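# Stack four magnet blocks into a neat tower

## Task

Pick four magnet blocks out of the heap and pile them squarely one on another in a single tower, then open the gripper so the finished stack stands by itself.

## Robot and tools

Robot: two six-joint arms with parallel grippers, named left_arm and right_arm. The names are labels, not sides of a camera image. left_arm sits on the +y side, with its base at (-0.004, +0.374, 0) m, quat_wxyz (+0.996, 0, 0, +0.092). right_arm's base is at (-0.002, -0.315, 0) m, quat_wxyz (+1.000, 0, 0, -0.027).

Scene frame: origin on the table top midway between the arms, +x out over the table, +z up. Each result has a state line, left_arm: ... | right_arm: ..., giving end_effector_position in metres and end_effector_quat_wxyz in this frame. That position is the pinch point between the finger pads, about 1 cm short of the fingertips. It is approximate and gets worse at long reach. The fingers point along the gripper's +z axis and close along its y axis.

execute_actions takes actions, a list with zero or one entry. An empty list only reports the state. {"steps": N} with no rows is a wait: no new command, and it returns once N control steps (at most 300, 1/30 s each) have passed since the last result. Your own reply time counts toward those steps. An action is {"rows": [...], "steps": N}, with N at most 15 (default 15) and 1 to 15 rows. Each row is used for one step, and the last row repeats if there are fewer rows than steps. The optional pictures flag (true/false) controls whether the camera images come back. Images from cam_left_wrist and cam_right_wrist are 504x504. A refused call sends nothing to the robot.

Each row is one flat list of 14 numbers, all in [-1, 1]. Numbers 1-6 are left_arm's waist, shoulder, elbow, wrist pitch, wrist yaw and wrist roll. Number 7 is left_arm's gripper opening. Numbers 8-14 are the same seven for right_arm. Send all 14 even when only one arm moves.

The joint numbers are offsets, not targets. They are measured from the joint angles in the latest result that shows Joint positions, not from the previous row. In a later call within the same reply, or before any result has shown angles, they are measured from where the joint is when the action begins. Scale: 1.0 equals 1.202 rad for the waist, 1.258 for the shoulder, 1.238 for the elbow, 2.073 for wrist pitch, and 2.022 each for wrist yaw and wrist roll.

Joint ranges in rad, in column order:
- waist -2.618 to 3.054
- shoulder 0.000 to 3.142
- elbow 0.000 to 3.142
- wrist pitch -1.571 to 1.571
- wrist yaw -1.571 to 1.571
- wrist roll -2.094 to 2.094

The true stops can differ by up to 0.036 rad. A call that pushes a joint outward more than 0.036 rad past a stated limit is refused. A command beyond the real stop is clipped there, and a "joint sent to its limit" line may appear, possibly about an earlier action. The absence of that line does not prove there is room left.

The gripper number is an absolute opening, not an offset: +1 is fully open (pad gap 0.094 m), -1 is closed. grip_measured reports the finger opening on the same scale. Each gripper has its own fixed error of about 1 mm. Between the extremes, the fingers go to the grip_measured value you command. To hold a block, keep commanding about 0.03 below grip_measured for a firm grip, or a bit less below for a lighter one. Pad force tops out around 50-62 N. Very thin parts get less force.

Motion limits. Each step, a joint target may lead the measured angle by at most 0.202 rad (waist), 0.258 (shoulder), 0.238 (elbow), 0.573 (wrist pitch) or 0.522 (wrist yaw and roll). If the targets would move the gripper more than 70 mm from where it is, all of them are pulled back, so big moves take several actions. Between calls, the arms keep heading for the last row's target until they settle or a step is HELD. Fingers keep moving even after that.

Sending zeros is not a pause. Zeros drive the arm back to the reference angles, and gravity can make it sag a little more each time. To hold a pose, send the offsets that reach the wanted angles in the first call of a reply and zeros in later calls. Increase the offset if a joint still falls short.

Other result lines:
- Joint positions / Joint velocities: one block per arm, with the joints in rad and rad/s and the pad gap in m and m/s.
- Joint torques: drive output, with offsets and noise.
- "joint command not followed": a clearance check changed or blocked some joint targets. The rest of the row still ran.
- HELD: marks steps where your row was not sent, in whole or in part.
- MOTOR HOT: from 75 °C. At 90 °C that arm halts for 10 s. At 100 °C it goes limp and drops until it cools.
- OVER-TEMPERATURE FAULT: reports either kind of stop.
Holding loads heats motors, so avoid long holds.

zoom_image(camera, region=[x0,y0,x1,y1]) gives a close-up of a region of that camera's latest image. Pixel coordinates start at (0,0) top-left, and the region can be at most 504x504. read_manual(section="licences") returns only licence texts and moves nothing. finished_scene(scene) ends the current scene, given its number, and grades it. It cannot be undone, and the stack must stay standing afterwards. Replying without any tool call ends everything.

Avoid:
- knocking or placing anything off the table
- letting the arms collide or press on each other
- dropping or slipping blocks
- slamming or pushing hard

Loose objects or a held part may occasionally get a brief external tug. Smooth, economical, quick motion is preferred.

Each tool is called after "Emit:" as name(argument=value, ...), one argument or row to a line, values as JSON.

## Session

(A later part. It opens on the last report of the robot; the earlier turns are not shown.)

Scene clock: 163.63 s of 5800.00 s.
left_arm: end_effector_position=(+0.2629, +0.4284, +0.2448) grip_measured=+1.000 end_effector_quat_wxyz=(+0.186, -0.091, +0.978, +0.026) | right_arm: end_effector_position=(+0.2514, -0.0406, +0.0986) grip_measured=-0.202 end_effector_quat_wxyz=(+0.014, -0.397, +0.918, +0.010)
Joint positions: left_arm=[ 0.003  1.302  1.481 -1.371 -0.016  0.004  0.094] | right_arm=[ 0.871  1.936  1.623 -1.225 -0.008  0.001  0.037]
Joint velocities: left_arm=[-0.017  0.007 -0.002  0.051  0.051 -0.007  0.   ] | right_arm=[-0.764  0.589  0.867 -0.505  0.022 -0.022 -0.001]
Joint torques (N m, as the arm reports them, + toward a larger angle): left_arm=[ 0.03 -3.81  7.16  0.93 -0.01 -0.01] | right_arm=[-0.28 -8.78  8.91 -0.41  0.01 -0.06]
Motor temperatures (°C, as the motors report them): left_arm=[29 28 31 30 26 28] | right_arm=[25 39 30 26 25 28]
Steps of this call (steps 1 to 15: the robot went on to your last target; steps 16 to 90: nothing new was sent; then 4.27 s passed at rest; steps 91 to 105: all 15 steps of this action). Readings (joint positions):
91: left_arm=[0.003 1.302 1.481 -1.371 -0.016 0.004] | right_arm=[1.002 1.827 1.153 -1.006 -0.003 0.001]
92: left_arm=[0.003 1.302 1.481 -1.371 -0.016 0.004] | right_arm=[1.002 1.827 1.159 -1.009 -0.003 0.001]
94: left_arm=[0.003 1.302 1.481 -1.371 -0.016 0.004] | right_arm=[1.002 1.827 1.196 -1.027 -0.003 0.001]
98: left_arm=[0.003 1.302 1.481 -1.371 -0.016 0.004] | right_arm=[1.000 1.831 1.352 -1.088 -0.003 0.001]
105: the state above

Emit:
execute_actions(
  actions=[
    {"rows":[[0,0,0,0,0,0,1,-0.05,0.045,0.08,-0.056,0,0.01,-0.1],[0,0,0,0,0,0,1,-0.062,0.06,0.105,-0.06,0,0.02,-0.1],[0,0,0,0,0,0,1,-0.075,0.076,0.13,-0.063,0,0.03,-0.1],[0,0,0,0,0,0,1,-0.088,0.093,0.157,-0.066,0,0.04,-0.1],[0,0,0,0,0,0,1,-0.102,0.11,0.185,-0.07,0,0.052,-0.1],[0,0,0,0,0,0,1,-0.116,0.128,0.213,-0.073,0,0.052,-0.1],[0,0,0,0,0,0,1,-0.13,0.146,0.24,-0.076,0,0.052,-0.1],[0,0,0,0,0,0,1,-0.143,0.164,0.268,-0.08,0,0.052,-0.1],[0,0,0,0,0,0,1,-0.155,0.182,0.295,-0.083,0,0.052,-0.1],[0,0,0,0,0,0,1,-0.166,0.198,0.32,-0.087,0,0.052,-0.1],[0,0,0,0,0,0,1,-0.175,0.213,0.343,-0.087,0,0.052,-0.1],[0,0,0,0,0,0,1,-0.182,0.226,0.362,-0.087,0,0.052,-0.1],[0,0,0,0,0,0,1,-0.187,0.236,0.375,-0.087,0,0.052,-0.1],[0,0,0,0,0,0,1,-0.19,0.243,0.385,-0.087,0,0.052,-0.1],[0,0,0,0,0,0,1,-0.192,0.247,0.385,-0.087,0,0.052,-0.1]],"steps":15},
  ],
  pictures=false,
)

Emit:
execute_actions(
  actions=[
    {"steps":12},
  ],
)

Scene clock: 169.00 s of 5800.00 s.
left_arm: end_effector_position=(+0.2629, +0.4284, +0.2448) grip_measured=+1.000 end_effector_quat_wxyz=(+0.186, -0.091, +0.978, +0.026) | right_arm: end_effector_position=(+0.3609, -0.0698, +0.0951) grip_measured=-0.102 end_effector_quat_wxyz=(+0.009, -0.245, +0.970, +0.007)
Joint positions: left_arm=[ 0.003  1.302  1.481 -1.371 -0.016  0.004  0.094] | right_arm=[ 0.641  2.229  2.052 -1.372 -0.008  0.094  0.042]
Joint velocities: left_arm=[ 0.012 -0.012 -0.002  0.022  0.022  0.007  0.   ] | right_arm=[-0.212  0.281  0.291 -0.007  0.022  0.007 -0.   ]
Joint torques (N m, as the arm reports them, + toward a larger angle): left_arm=[-0.1  -3.94  7.14  0.94 -0.01  0.02] | right_arm=[  0.96 -11.8    9.61  -0.46  -0.05   0.02]
Motor temperatures (°C, as the motors report them): left_arm=[29 28 31 30 26 28] | right_arm=[25 39 30 26 25 28]
Steps of this call (steps 1 to 30: the robot went on to your last target; steps 31 to 90: nothing new was sent; then 1.87 s passed at rest; steps 91 to 105: all 15 steps of this action). Readings (joint positions):
91: left_arm=[0.003 1.302 1.481 -1.371 -0.016 0.004] | right_arm=[0.813 1.977 1.667 -1.326 0.001 0.003]
92: left_arm=[0.003 1.302 1.481 -1.371 -0.016 0.004] | right_arm=[0.812 1.984 1.680 -1.334 -0.000 0.009]
94: left_arm=[0.003 1.302 1.481 -1.371 -0.016 0.004] | right_arm=[0.805 2.012 1.730 -1.347 -0.004 0.028]
98: left_arm=[0.003 1.302 1.481 -1.371 -0.016 0.004] | right_arm=[0.752 2.096 1.869 -1.359 -0.009 0.069]
105: the state above

Scene clock: 169.40 s of 5800.00 s.
left_arm: end_effector_position=(+0.2629, +0.4284, +0.2448) grip_measured=+1.000 end_effector_quat_wxyz=(+0.186, -0.091, +0.978, +0.026) | right_arm: end_effector_position=(+0.3607, -0.0744, +0.0902) grip_measured=-0.102 end_effector_quat_wxyz=(-0.003, -0.238, +0.971, +0.003)
Joint positions: left_arm=[ 0.003  1.302  1.481 -1.371 -0.016  0.004  0.094] | right_arm=[ 0.633  2.245  2.06  -1.389 -0.007  0.1    0.042]
Joint velocities: left_arm=[ 0.002 -0.007  0.002 -0.022 -0.037  0.022  0.   ] | right_arm=[-0.017  0.002 -0.012 -0.037 -0.022 -0.081 -0.001]
Joint torques (N m, as the arm reports them, + toward a larger angle): left_arm=[-0.01 -3.84  7.16  0.96 -0.03  0.  ] | right_arm=[  0.41 -11.65  10.34  -0.33  -0.02   0.1 ]
Motor temperatures (°C, as the motors report them): left_arm=[29 28 31 30 26 28] | right_arm=[25 39 30 26 25 28]
Steps of this call (steps 1 to 12: the robot went on to your last target). Readings (joint positions):
1: left_arm=[0.003 1.302 1.481 -1.371 -0.016 0.004] | right_arm=[0.636 2.236 2.058 -1.372 -0.007 0.095]
2: left_arm=[0.003 1.302 1.481 -1.371 -0.016 0.004] | right_arm=[0.633 2.241 2.060 -1.374 -0.007 0.096]
4: left_arm=[0.003 1.302 1.481 -1.371 -0.016 0.004] | right_arm=[0.633 2.245 2.060 -1.379 -0.007 0.098]
8: left_arm=[0.003 1.302 1.481 -1.371 -0.016 0.004] | right_arm=[0.633 2.245 2.060 -1.387 -0.007 0.099]
12: the state above

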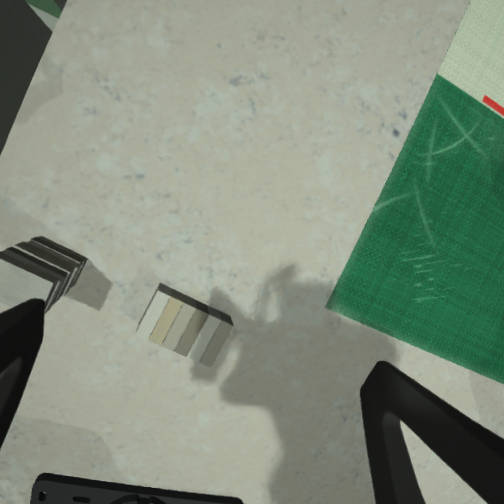

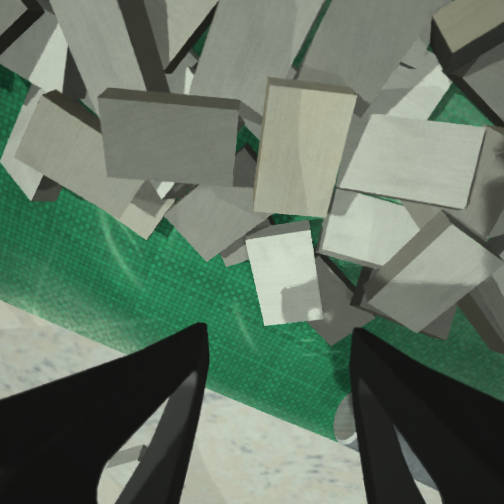

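Emit:
execute_actions(
  actions=[
    {"rows":[[0,0,0,0,0,0,1,0,-0.005,-0.02,0.015,0,-0.03,-0.15],[0,0,0,0,0,0,1,0,-0.01,-0.035,0.025,0,-0.06,-0.22],[0,0,0,0,0,0,1,0,-0.015,-0.05,0.035,0,-0.09,-0.28],[0,0,0,0,0,0,1,0,-0.02,-0.065,0.045,0,-0.102,-0.28],[0,0,0,0,0,0,1,0,-0.025,-0.08,0.055,0,-0.102,-0.28],[0,0,0,0,0,0,1,0,-0.03,-0.095,0.063,0,-0.102,-0.28],[0,0,0,0,0,0,1,0,-0.035,-0.11,0.07,0,-0.102,-0.28],[0,0,0,0,0,0,1,0,-0.038,-0.125,0.077,0,-0.102,-0.28],[0,0,0,0,0,0,1,0,-0.038,-0.14,0.083,0,-0.102,-0.28],[0,0,0,0,0,0,1,0,-0.038,-0.155,0.088,0,-0.102,-0.28],[0,0,0,0,0,0,1,0,-0.038,-0.165,0.088,0,-0.102,-0.28]],"steps":15},
  ],
  pictures=false,
)

Emit:
execute_actions(
  actions=[
    {"steps":10},
  ],
)

Scene clock: 175.80 s of 5800.00 s.
left_arm: end_effector_position=(+0.2629, +0.4284, +0.2448) grip_measured=+1.000 end_effector_quat_wxyz=(+0.186, -0.091, +0.978, +0.026) | right_arm: end_effector_position=(+0.3504, -0.0811, +0.0525) grip_measured=-0.278 end_effector_quat_wxyz=(-0.015, -0.329, +0.944, -0.000)
Joint positions: left_arm=[ 0.003  1.302  1.481 -1.371 -0.016  0.004  0.094] | right_arm=[ 0.633  2.221  1.871 -1.249 -0.007 -0.091  0.034]
Joint velocities: left_arm=[ 0.012 -0.017  0.012  0.022 -0.051  0.007  0.   ] | right_arm=[-0.007 -0.007 -0.017  0.022  0.007 -0.022 -0.   ]
Joint torques (N m, as the arm reports them, + toward a larger angle): left_arm=[-0.17 -3.91  7.15  0.95 -0.01  0.02] | right_arm=[  0.   -13.8    5.63   0.01  -0.02  -0.07]
Motor temperatures (°C, as the motors report them): left_arm=[29 28 31 30 26 28] | right_arm=[25 40 31 26 25 28]
Steps of this call (steps 1 to 30: the robot went on to your last target; steps 31 to 90: nothing new was sent; then 2.90 s passed at rest; steps 91 to 105: all 15 steps of this action). Readings (joint positions):
91: left_arm=[0.003 1.302 1.481 -1.371 -0.016 0.004] | right_arm=[0.633 2.245 2.060 -1.390 -0.007 0.091]
92: left_arm=[0.003 1.302 1.481 -1.371 -0.016 0.004] | right_arm=[0.633 2.245 2.056 -1.384 -0.007 0.072]
94: left_arm=[0.003 1.302 1.481 -1.371 -0.016 0.004] | right_arm=[0.633 2.241 2.033 -1.360 -0.007 0.016]
98: left_arm=[0.003 1.302 1.481 -1.371 -0.016 0.004] | right_arm=[0.633 2.228 1.957 -1.304 -0.007 -0.053]
105: the state above

Scene clock: 176.13 s of 5800.00 s.
left_arm: end_effector_position=(+0.2629, +0.4284, +0.2448) grip_measured=+1.000 end_effector_quat_wxyz=(+0.186, -0.091, +0.978, +0.026) | right_arm: end_effector_position=(+0.3547, -0.0783, +0.0524) grip_measured=-0.278 end_effector_quat_wxyz=(-0.005, -0.334, +0.943, +0.002)
Joint positions: left_arm=[ 0.003  1.302  1.481 -1.371 -0.016  0.004  0.094] | right_arm=[ 0.633  2.221  1.871 -1.228 -0.007 -0.1    0.034]
Joint velocities: left_arm=[-0.007 -0.007 -0.017 -0.051 -0.007  0.007  0.   ] | right_arm=[-0.017 -0.002  0.012  0.022  0.051  0.037  0.   ]
Joint torques (N m, as the arm reports them, + toward a larger angle): left_arm=[-0.17 -3.86  7.07  0.95 -0.03 -0.02] | right_arm=[ -0.02 -13.74   5.85  -0.01  -0.02  -0.07]
Motor temperatures (°C, as the motors report them): left_arm=[29 28 31 30 26 28] | right_arm=[25 40 31 26 25 28]
Steps of this call (steps 1 to 10: the robot went on to your last target). Readings (joint positions):
1: left_arm=[0.003 1.302 1.481 -1.371 -0.016 0.004] | right_arm=[0.633 2.221 1.871 -1.245 -0.007 -0.093]
2: left_arm=[0.003 1.302 1.481 -1.371 -0.016 0.004] | right_arm=[0.633 2.221 1.871 -1.241 -0.007 -0.095]
4: left_arm=[0.003 1.302 1.481 -1.371 -0.016 0.004] | right_arm=[0.633 2.221 1.871 -1.235 -0.007 -0.097]
8: left_arm=[0.003 1.302 1.481 -1.371 -0.016 0.004] | right_arm=[0.633 2.221 1.871 -1.229 -0.007 -0.099]
10: the state above

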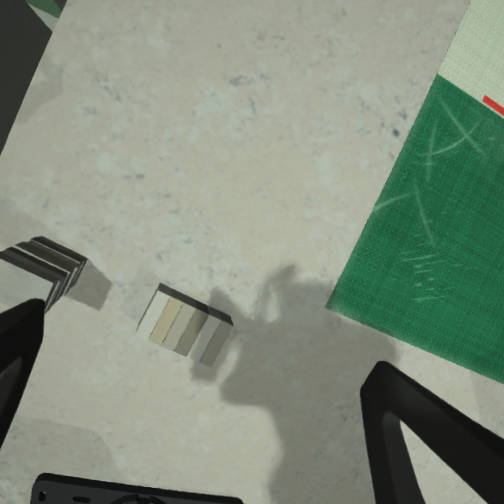

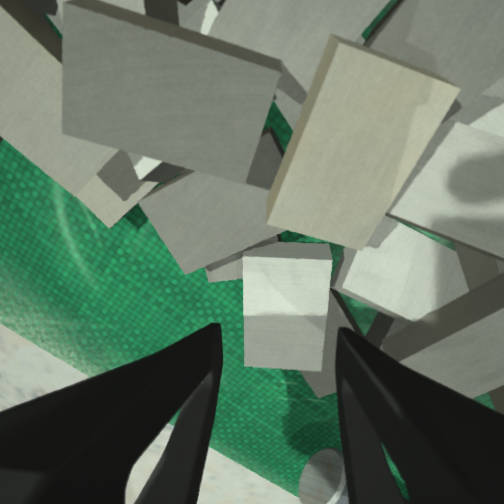

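Emit:
execute_actions(
  actions=[
    {"rows":[[0,0,0,0,0,0,1,-0.011,0,0,0.015,0,0.025,-0.3],[0,0,0,0,0,0,1,-0.011,0,0,0.02,0,0.025,-0.3],[0,0,0,0,0,0,1,-0.011,0,0,0.025,0,0.025,-0.3],[0,0,0,0,0,0,1,-0.011,0.005,0,0.027,0,0.025,-0.3],[0,0,0,0,0,0,1,-0.011,0.01,0,0.027,0,0.025,-0.3],[0,0,0,0,0,0,1,-0.011,0.014,0,0.027,0,0.025,-0.3],[0,0,0,0,0,0,1,-0.011,0.018,0,0.027,0,0.025,-0.3],[0,0,0,0,0,0,1,-0.011,0.022,0,0.027,0,0.025,-0.3],[0,0,0,0,0,0,1,-0.011,0.026,0,0.027,0,0.025,-0.3],[0,0,0,0,0,0,1,-0.011,0.03,0,0.027,0,0.025,-0.3]],"steps":15},
  ],
)

Scene clock: 182.03 s of 5800.00 s.
left_arm: end_effector_position=(+0.2629, +0.4284, +0.2448) grip_measured=+1.000 end_effector_quat_wxyz=(+0.186, -0.091, +0.978, +0.026) | right_arm: end_effector_position=(+0.3597, -0.0750, +0.0382) grip_measured=-0.298 end_effector_quat_wxyz=(-0.005, -0.313, +0.950, +0.003)
Joint positions: left_arm=[ 0.003  1.302  1.481 -1.371 -0.016  0.004  0.094] | right_arm=[ 0.633  2.256  1.871 -1.194 -0.007 -0.056  0.033]
Joint velocities: left_arm=[ 0.012 -0.002 -0.012  0.007  0.037 -0.037  0.   ] | right_arm=[-0.027  0.007  0.002  0.022  0.051 -0.007 -0.001]
Joint torques (N m, as the arm reports them, + toward a larger angle): left_arm=[ 0.06 -3.8   7.24  0.94  0.    0.01] | right_arm=[ -1.07 -11.63   7.05  -0.01  -0.05   0.  ]
Motor temperatures (°C, as the motors report them): left_arm=[29 28 31 30 26 28] | right_arm=[25 42 31 26 25 28]
Steps of this call (steps 1 to 30: the robot went on to your last target; steps 31 to 90: nothing new was sent; then 2.40 s passed at rest; steps 91 to 105: all 15 steps of this action). Readings (joint positions):
91: left_arm=[0.003 1.302 1.481 -1.371 -0.016 0.004] | right_arm=[0.633 2.221 1.871 -1.225 -0.007 -0.094]
92: left_arm=[0.003 1.302 1.481 -1.371 -0.016 0.004] | right_arm=[0.633 2.221 1.871 -1.222 -0.007 -0.086]
94: left_arm=[0.003 1.302 1.481 -1.371 -0.016 0.004] | right_arm=[0.633 2.221 1.871 -1.213 -0.007 -0.075]
98: left_arm=[0.003 1.302 1.481 -1.371 -0.016 0.004] | right_arm=[0.633 2.227 1.871 -1.198 -0.007 -0.063]
105: the state above

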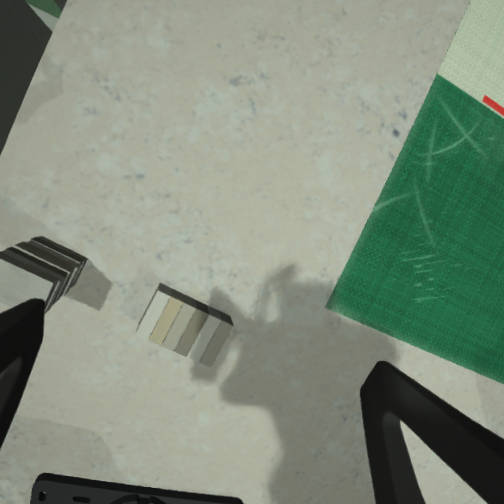

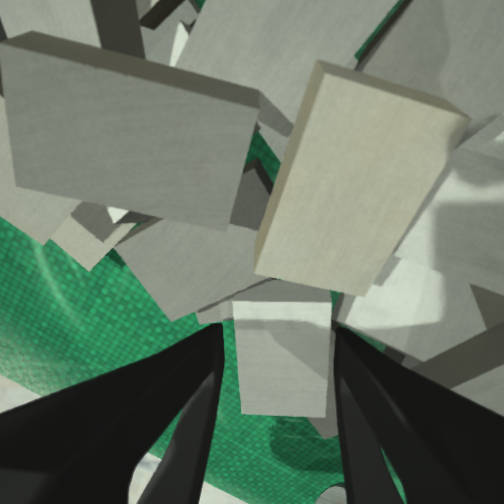

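Nicely straddling. Lower a bit more, then close.

Emit:
execute_actions(
  actions=[
    {"rows":[[0,0,0,0,0,0,1,0,0.006,0,0,0,0,-0.3],[0,0,0,0,0,0,1,0,0.01,0,0,0,0,-0.3],[0,0,0,0,0,0,1,0,0.014,0,0,0,0,-0.3],[0,0,0,0,0,0,1,0,0.014,0,0,0,0,-0.3],[0,0,0,0,0,0,1,0,0.014,0,0,0,0,-0.3],[0,0,0,0,0,0,1,0,0.014,0,0,0,0,-0.34],[0,0,0,0,0,0,1,0,0.01,0,0,0,0,-0.38],[0,0,0,0,0,0,1,0,0.01,0,0,0,0,-0.42],[0,0,0,0,0,0,1,0,0.01,0,0,0,0,-0.45],[0,0,0,0,0,0,1,0,0.01,0,0,0,0,-0.48],[0,0,0,0,0,0,1,0,0.01,0,0,0,0,-0.52]],"steps":15},
  ],
)

Scene clock: 185.47 s of 5800.00 s.
left_arm: end_effector_position=(+0.2629, +0.4284, +0.2448) grip_measured=+1.000 end_effector_quat_wxyz=(+0.186, -0.091, +0.978, +0.026) | right_arm: end_effector_position=(+0.3590, -0.0755, +0.0355) grip_measured=-0.482 end_effector_quat_wxyz=(-0.008, -0.312, +0.950, +0.001)
Joint positions: left_arm=[ 0.003  1.302  1.481 -1.371 -0.016  0.004  0.094] | right_arm=[ 0.633  2.262  1.871 -1.195 -0.007 -0.055  0.024]
Joint velocities: left_arm=[ 0.002  0.012 -0.002 -0.081 -0.081  0.066  0.   ] | right_arm=[ 0.017 -0.012  0.017 -0.037 -0.022 -0.007  0.   ]
Joint torques (N m, as the arm reports them, + toward a larger angle): left_arm=[-0.01 -3.97  7.15  0.92 -0.02 -0.02] | right_arm=[ -0.03 -11.26   6.9   -0.2   -0.01  -0.04]
Motor temperatures (°C, as the motors report them): left_arm=[29 28 31 30 26 28] | right_arm=[25 42 31 26 25 28]
Steps of this call (steps 1 to 15: the robot went on to your last target; steps 16 to 88: nothing new was sent; steps 89 to 103: all 15 steps of this action). Readings (joint positions):
89: left_arm=[0.003 1.302 1.481 -1.371 -0.016 0.004] | right_arm=[0.633 2.256 1.871 -1.194 -0.007 -0.055]
90: left_arm=[0.003 1.302 1.481 -1.371 -0.016 0.004] | right_arm=[0.633 2.256 1.871 -1.194 -0.007 -0.055]
92: left_arm=[0.003 1.302 1.481 -1.371 -0.016 0.004] | right_arm=[0.633 2.257 1.871 -1.194 -0.007 -0.055]
96: left_arm=[0.003 1.302 1.481 -1.371 -0.016 0.004] | right_arm=[0.633 2.262 1.871 -1.195 -0.007 -0.055]
103: the state above

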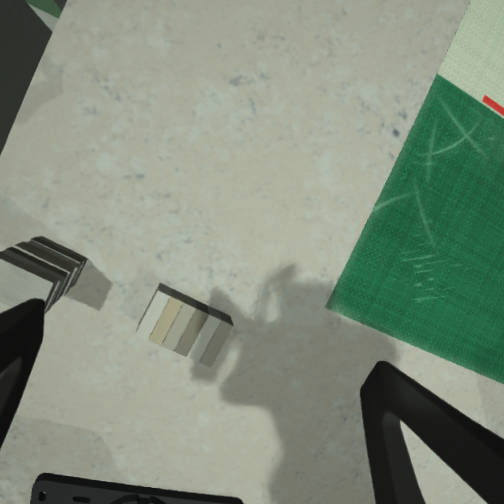

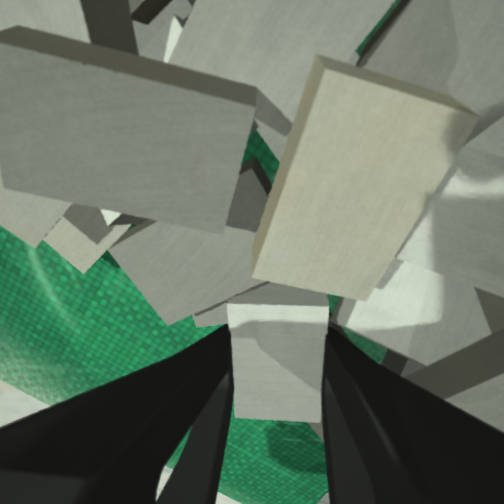

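Emit:
execute_actions(
  actions=[
    {"rows":[[0,0,0,0,0,0,1,0,-0.015,0,-0.01,0,0,-0.52],[0,0,0,0,0,0,1,0,-0.025,-0.01,-0.02,0,0,-0.52],[0,0,0,0,0,0,1,0,-0.035,-0.02,-0.03,0,0,-0.52],[0,0,0,0,0,0,1,0,-0.05,-0.035,-0.03,0,0,-0.52],[0,0,0,0,0,0,1,0,-0.07,-0.055,-0.03,0,0,-0.52],[0,0,0,0,0,0,1,0,-0.095,-0.08,-0.025,0,0,-0.52],[0,0,0,0,0,0,1,0,-0.12,-0.11,-0.02,0,0,-0.52],[0,0,0,0,0,0,1,0,-0.145,-0.14,-0.015,0,0,-0.52],[0,0,0,0,0,0,1,0.01,-0.17,-0.17,-0.01,0,0,-0.52],[0,0,0,0,0,0,1,0.025,-0.195,-0.2,0,0,0,-0.52],[0,0,0,0,0,0,1,0.04,-0.22,-0.23,0.005,0,0,-0.52],[0,0,0,0,0,0,1,0.055,-0.245,-0.26,0.01,0,0,-0.52],[0,0,0,0,0,0,1,0.07,-0.27,-0.29,0.015,0,0,-0.52]],"steps":15},
  ],
)

Scene clock: 190.37 s of 5800.00 s.
left_arm: end_effector_position=(+0.2629, +0.4284, +0.2448) grip_measured=+1.000 end_effector_quat_wxyz=(+0.186, -0.091, +0.978, +0.026) | right_arm: end_effector_position=(+0.2840, -0.1000, +0.0755) grip_measured=-0.482 end_effector_quat_wxyz=(-0.015, -0.340, +0.940, -0.003)
Joint positions: left_arm=[ 0.003  1.302  1.481 -1.371 -0.016  0.004  0.094] | right_arm=[ 0.693  1.946  1.545 -1.2   -0.003 -0.055  0.024]
Joint velocities: left_arm=[-0.007  0.002 -0.007  0.051  0.022  0.022  0.   ] | right_arm=[ 0.471 -0.432 -0.354  0.037 -0.051 -0.007 -0.   ]
Joint torques (N m, as the arm reports them, + toward a larger angle): left_arm=[-0.1  -3.9   7.09  0.94  0.01  0.  ] | right_arm=[-0.33 -9.05  5.77  0.12 -0.01 -0.03]
Motor temperatures (°C, as the motors report them): left_arm=[29 28 31 30 26 28] | right_arm=[25 42 30 26 25 28]
Steps of this call (steps 1 to 15: the robot went on to your last target; steps 16 to 90: nothing new was sent; then 1.40 s passed at rest; steps 91 to 105: all 15 steps of this action). Readings (joint positions):
91: left_arm=[0.003 1.302 1.481 -1.371 -0.016 0.004] | right_arm=[0.633 2.262 1.871 -1.195 -0.007 -0.055]
92: left_arm=[0.003 1.302 1.481 -1.371 -0.016 0.004] | right_arm=[0.633 2.262 1.871 -1.197 -0.007 -0.055]
94: left_arm=[0.003 1.302 1.481 -1.371 -0.016 0.004] | right_arm=[0.633 2.255 1.864 -1.207 -0.007 -0.055]
98: left_arm=[0.003 1.302 1.481 -1.371 -0.016 0.004] | right_arm=[0.633 2.168 1.765 -1.210 -0.007 -0.055]
105: the state above

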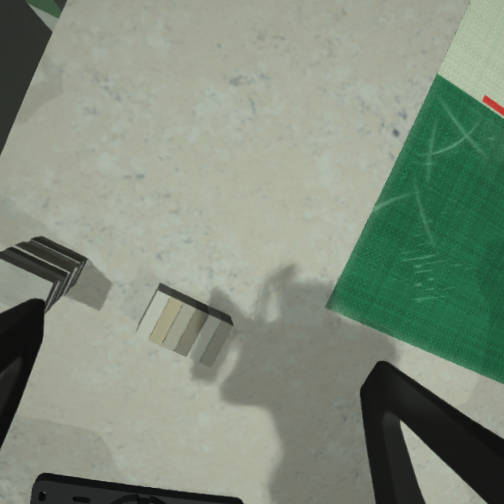

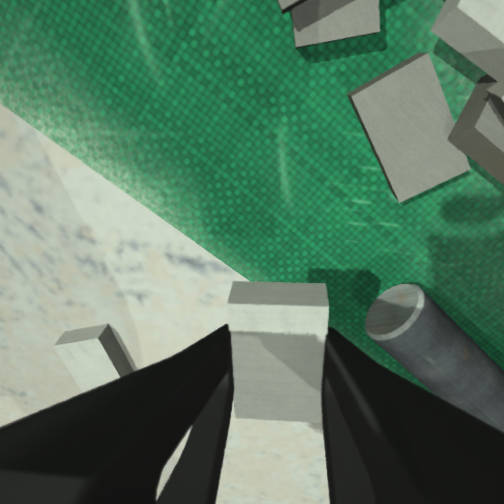

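Emit:
execute_actions(
  actions=[
    {"rows":[[0,0,0,0,0,0,1,0.03,-0.03,-0.04,0.022,0,0.01,-0.52],[0,0,0,0,0,0,1,0.045,-0.045,-0.055,0.028,0,0.02,-0.52],[0,0,0,0,0,0,1,0.065,-0.06,-0.075,0.034,0,0.03,-0.52],[0,0,0,0,0,0,1,0.085,-0.075,-0.095,0.04,0,0.03,-0.52],[0,0,0,0,0,0,1,0.105,-0.09,-0.115,0.046,0,0.03,-0.52],[0,0,0,0,0,0,1,0.125,-0.105,-0.135,0.052,0,0.03,-0.52],[0,0,0,0,0,0,1,0.145,-0.12,-0.155,0.058,0,0.03,-0.52],[0,0,0,0,0,0,1,0.165,-0.135,-0.175,0.064,0,0.03,-0.52],[0,0,0,0,0,0,1,0.185,-0.15,-0.195,0.07,0,0.03,-0.52],[0,0,0,0,0,0,1,0.205,-0.16,-0.215,0.074,0,0.03,-0.52],[0,0,0,0,0,0,1,0.222,-0.17,-0.235,0.074,0,0.03,-0.52],[0,0,0,0,0,0,1,0.236,-0.178,-0.25,0.074,0,0.03,-0.52],[0,0,0,0,0,0,1,0.246,-0.184,-0.262,0.074,0,0.03,-0.52],[0,0,0,0,0,0,1,0.253,-0.188,-0.271,0.074,0,0.03,-0.52],[0,0,0,0,0,0,1,0.257,-0.188,-0.271,0.074,0,0.03,-0.52]],"steps":15},
  ],
  pictures=false,
)

Emit:
execute_actions(
  actions=[
    {"steps":12},
  ],
)

Scene clock: 198.33 s of 5800.00 s.
left_arm: end_effector_position=(+0.2629, +0.4284, +0.2448) grip_measured=+1.000 end_effector_quat_wxyz=(+0.186, -0.091, +0.978, +0.026) | right_arm: end_effector_position=(+0.1761, -0.0656, +0.0675) grip_measured=-0.482 end_effector_quat_wxyz=(-0.002, -0.455, +0.890, +0.003)
Joint positions: left_arm=[ 0.003  1.302  1.481 -1.371 -0.016  0.004  0.094] | right_arm=[ 0.995  1.735  1.241 -1.078 -0.007 -0.003  0.024]
Joint velocities: left_arm=[ 0.007  0.002 -0.002 -0.007 -0.066  0.051  0.   ] | right_arm=[ 0.281 -0.11  -0.339  0.007 -0.022  0.022 -0.   ]
Joint torques (N m, as the arm reports them, + toward a larger angle): left_arm=[-0.02 -3.86  7.07  0.95  0.01 -0.01] | right_arm=[-0.93 -8.85  6.03  0.11  0.02  0.03]
Motor temperatures (°C, as the motors report them): left_arm=[29 28 31 30 26 28] | right_arm=[25 41 30 26 25 28]
Steps of this call (steps 1 to 30: the robot went on to your last target; steps 31 to 90: nothing new was sent; then 4.47 s passed at rest; steps 91 to 105: all 15 steps of this action). Readings (joint positions):
91: left_arm=[0.003 1.302 1.481 -1.371 -0.016 0.004] | right_arm=[0.724 1.933 1.527 -1.179 -0.009 -0.052]
92: left_arm=[0.003 1.302 1.481 -1.371 -0.016 0.004] | right_arm=[0.725 1.929 1.520 -1.172 -0.008 -0.047]
94: left_arm=[0.003 1.302 1.481 -1.371 -0.016 0.004] | right_arm=[0.738 1.909 1.484 -1.152 -0.003 -0.029]
98: left_arm=[0.003 1.302 1.481 -1.371 -0.016 0.004] | right_arm=[0.829 1.836 1.384 -1.119 0.001 -0.011]
105: the state above

Scene clock: 198.73 s of 5800.00 s.
left_arm: end_effector_position=(+0.2629, +0.4284, +0.2448) grip_measured=+1.000 end_effector_quat_wxyz=(+0.186, -0.091, +0.978, +0.026) | right_arm: end_effector_position=(+0.1726, -0.0660, +0.0636) grip_measured=-0.482 end_effector_quat_wxyz=(-0.004, -0.458, +0.889, +0.002)
Joint positions: left_arm=[ 0.003  1.302  1.481 -1.371 -0.016  0.004  0.094] | right_arm=[ 1.004  1.733  1.223 -1.066 -0.007 -0.     0.024]
Joint velocities: left_arm=[-0.017 -0.002 -0.022  0.037  0.051  0.051  0.   ] | right_arm=[ 0.002  0.002  0.002 -0.051 -0.007 -0.007 -0.001]
Joint torques (N m, as the arm reports them, + toward a larger angle): left_arm=[-0.05 -3.86  7.07  0.94 -0.03  0.  ] | right_arm=[-0.27 -9.28  5.57 -0.08  0.01  0.05]
Motor temperatures (°C, as the motors report them): left_arm=[29 28 31 30 26 28] | right_arm=[25 41 30 26 25 28]
Steps of this call (steps 1 to 12: the robot went on to your last target). Readings (joint positions):
1: left_arm=[0.003 1.302 1.481 -1.371 -0.016 0.004] | right_arm=[1.002 1.733 1.232 -1.078 -0.008 -0.003]
2: left_arm=[0.003 1.302 1.481 -1.371 -0.016 0.004] | right_arm=[1.004 1.733 1.228 -1.078 -0.008 -0.003]
4: left_arm=[0.003 1.302 1.481 -1.371 -0.016 0.004] | right_arm=[1.004 1.733 1.223 -1.076 -0.007 -0.002]
8: left_arm=[0.003 1.302 1.481 -1.371 -0.016 0.004] | right_arm=[1.004 1.733 1.223 -1.069 -0.007 -0.001]
12: the state above

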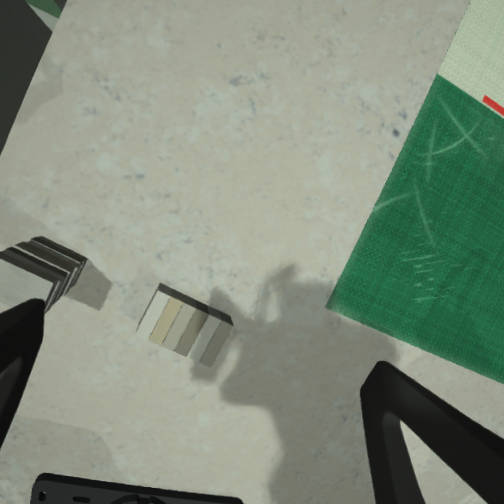

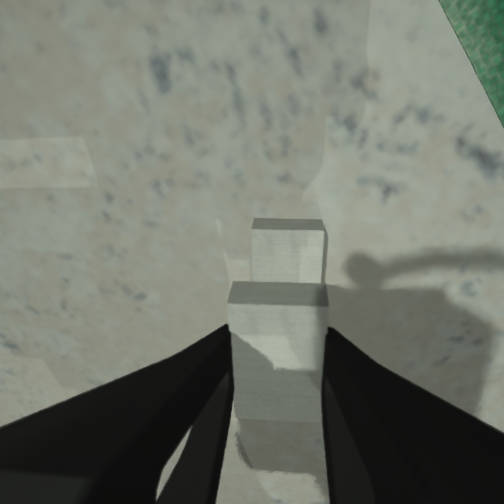

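Emit:
execute_actions(
  actions=[
    {"rows":[[0,0,0,0,0,0,1,-0.013,0,0,0.015,0,0,-0.52],[0,0,0,0,0,0,1,-0.013,0.005,-0.01,0.022,0,0,-0.52],[0,0,0,0,0,0,1,-0.013,0.01,-0.015,0.029,0,0,-0.52],[0,0,0,0,0,0,1,-0.013,0.015,-0.02,0.036,0,0,-0.52],[0,0,0,0,0,0,1,-0.013,0.02,-0.025,0.043,0,0,-0.52],[0,0,0,0,0,0,1,-0.013,0.025,-0.03,0.043,0,0,-0.52],[0,0,0,0,0,0,1,-0.013,0.03,-0.037,0.043,0,0,-0.52],[0,0,0,0,0,0,1,-0.013,0.034,-0.044,0.043,0,0,-0.52]],"steps":15},
  ],
  pictures=false,
)

Emit:
execute_actions(
  actions=[
    {"steps":6},
  ],
)

Emit:
zoom_image(
  camera="cam_right_wrist",
  region=[180,200,380,440],
)

Scene clock: 206.13 s of 5800.00 s.
left_arm: end_effector_position=(+0.2629, +0.4284, +0.2448) grip_measured=+1.000 end_effector_quat_wxyz=(+0.186, -0.091, +0.978, +0.026) | right_arm: end_effector_position=(+0.1737, -0.0674, +0.0409) grip_measured=-0.482 end_effector_quat_wxyz=(-0.013, -0.455, +0.890, -0.003)
Joint positions: left_arm=[ 0.003  1.302  1.481 -1.371 -0.016  0.004  0.094] | right_arm=[ 0.998  1.777  1.181 -1.001 -0.007 -0.     0.024]
Joint velocities: left_arm=[-0.002 -0.007  0.007 -0.066  0.022 -0.022  0.   ] | right_arm=[-0.007 -0.012 -0.002  0.051 -0.007  0.037  0.   ]
Joint torques (N m, as the arm reports them, + toward a larger angle): left_arm=[-0.05 -3.93  6.94  0.92 -0.01  0.03] | right_arm=[-0.8  -7.4   5.44 -0.02 -0.02 -0.02]
Motor temperatures (°C, as the motors report them): left_arm=[29 28 31 30 26 28] | right_arm=[25 41 30 27 25 28]
Steps of this call (steps 1 to 30: the robot went on to your last target; steps 31 to 90: nothing new was sent; then 3.90 s passed at rest; steps 91 to 105: all 15 steps of this action). Readings (joint positions):
91: left_arm=[0.003 1.302 1.481 -1.371 -0.016 0.004] | right_arm=[1.003 1.733 1.223 -1.063 -0.007 -0.000]
92: left_arm=[0.003 1.302 1.481 -1.371 -0.016 0.004] | right_arm=[1.003 1.733 1.223 -1.060 -0.007 -0.000]
94: left_arm=[0.003 1.302 1.481 -1.371 -0.016 0.004] | right_arm=[1.000 1.734 1.223 -1.047 -0.007 -0.000]
98: left_arm=[0.003 1.302 1.481 -1.371 -0.016 0.004] | right_arm=[0.998 1.753 1.210 -1.009 -0.007 -0.000]
105: the state above

Scene clock: 206.33 s of 5800.00 s.
left_arm: end_effector_position=(+0.2629, +0.4284, +0.2448) grip_measured=+1.000 end_effector_quat_wxyz=(+0.186, -0.091, +0.978, +0.026) | right_arm: end_effector_position=(+0.1744, -0.0664, +0.0409) grip_measured=-0.482 end_effector_quat_wxyz=(-0.011, -0.455, +0.890, -0.001)
Joint positions: left_arm=[ 0.003  1.302  1.481 -1.371 -0.016  0.004  0.094] | right_arm=[ 0.998  1.777  1.181 -0.996 -0.007 -0.     0.024]
Joint velocities: left_arm=[-0.022 -0.007 -0.022 -0.037  0.007  0.037  0.   ] | right_arm=[-0.002  0.002 -0.027  0.081 -0.081  0.051 -0.001]
Joint torques (N m, as the arm reports them, + toward a larger angle): left_arm=[ 0.02 -3.91  7.05  0.95 -0.02  0.01] | right_arm=[-0.83 -7.73  5.67 -0.04 -0.02 -0.02]
Motor temperatures (°C, as the motors report them): left_arm=[29 28 31 30 26 28] | right_arm=[25 41 30 27 25 28]
Steps of this call (steps 1 to 6: the robot went on to your last target). Readings (joint positions):
1: left_arm=[0.003 1.302 1.481 -1.371 -0.016 0.004] | right_arm=[0.998 1.777 1.181 -0.999 -0.007 -0.000]
2: left_arm=[0.003 1.302 1.481 -1.371 -0.016 0.004] | right_arm=[0.998 1.777 1.181 -0.998 -0.007 -0.000]
4: left_arm=[0.003 1.302 1.481 -1.371 -0.016 0.004] | right_arm=[0.998 1.777 1.181 -0.996 -0.007 -0.000]
6: the state above

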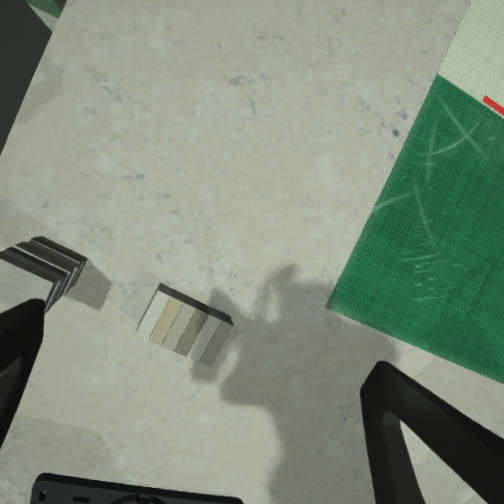

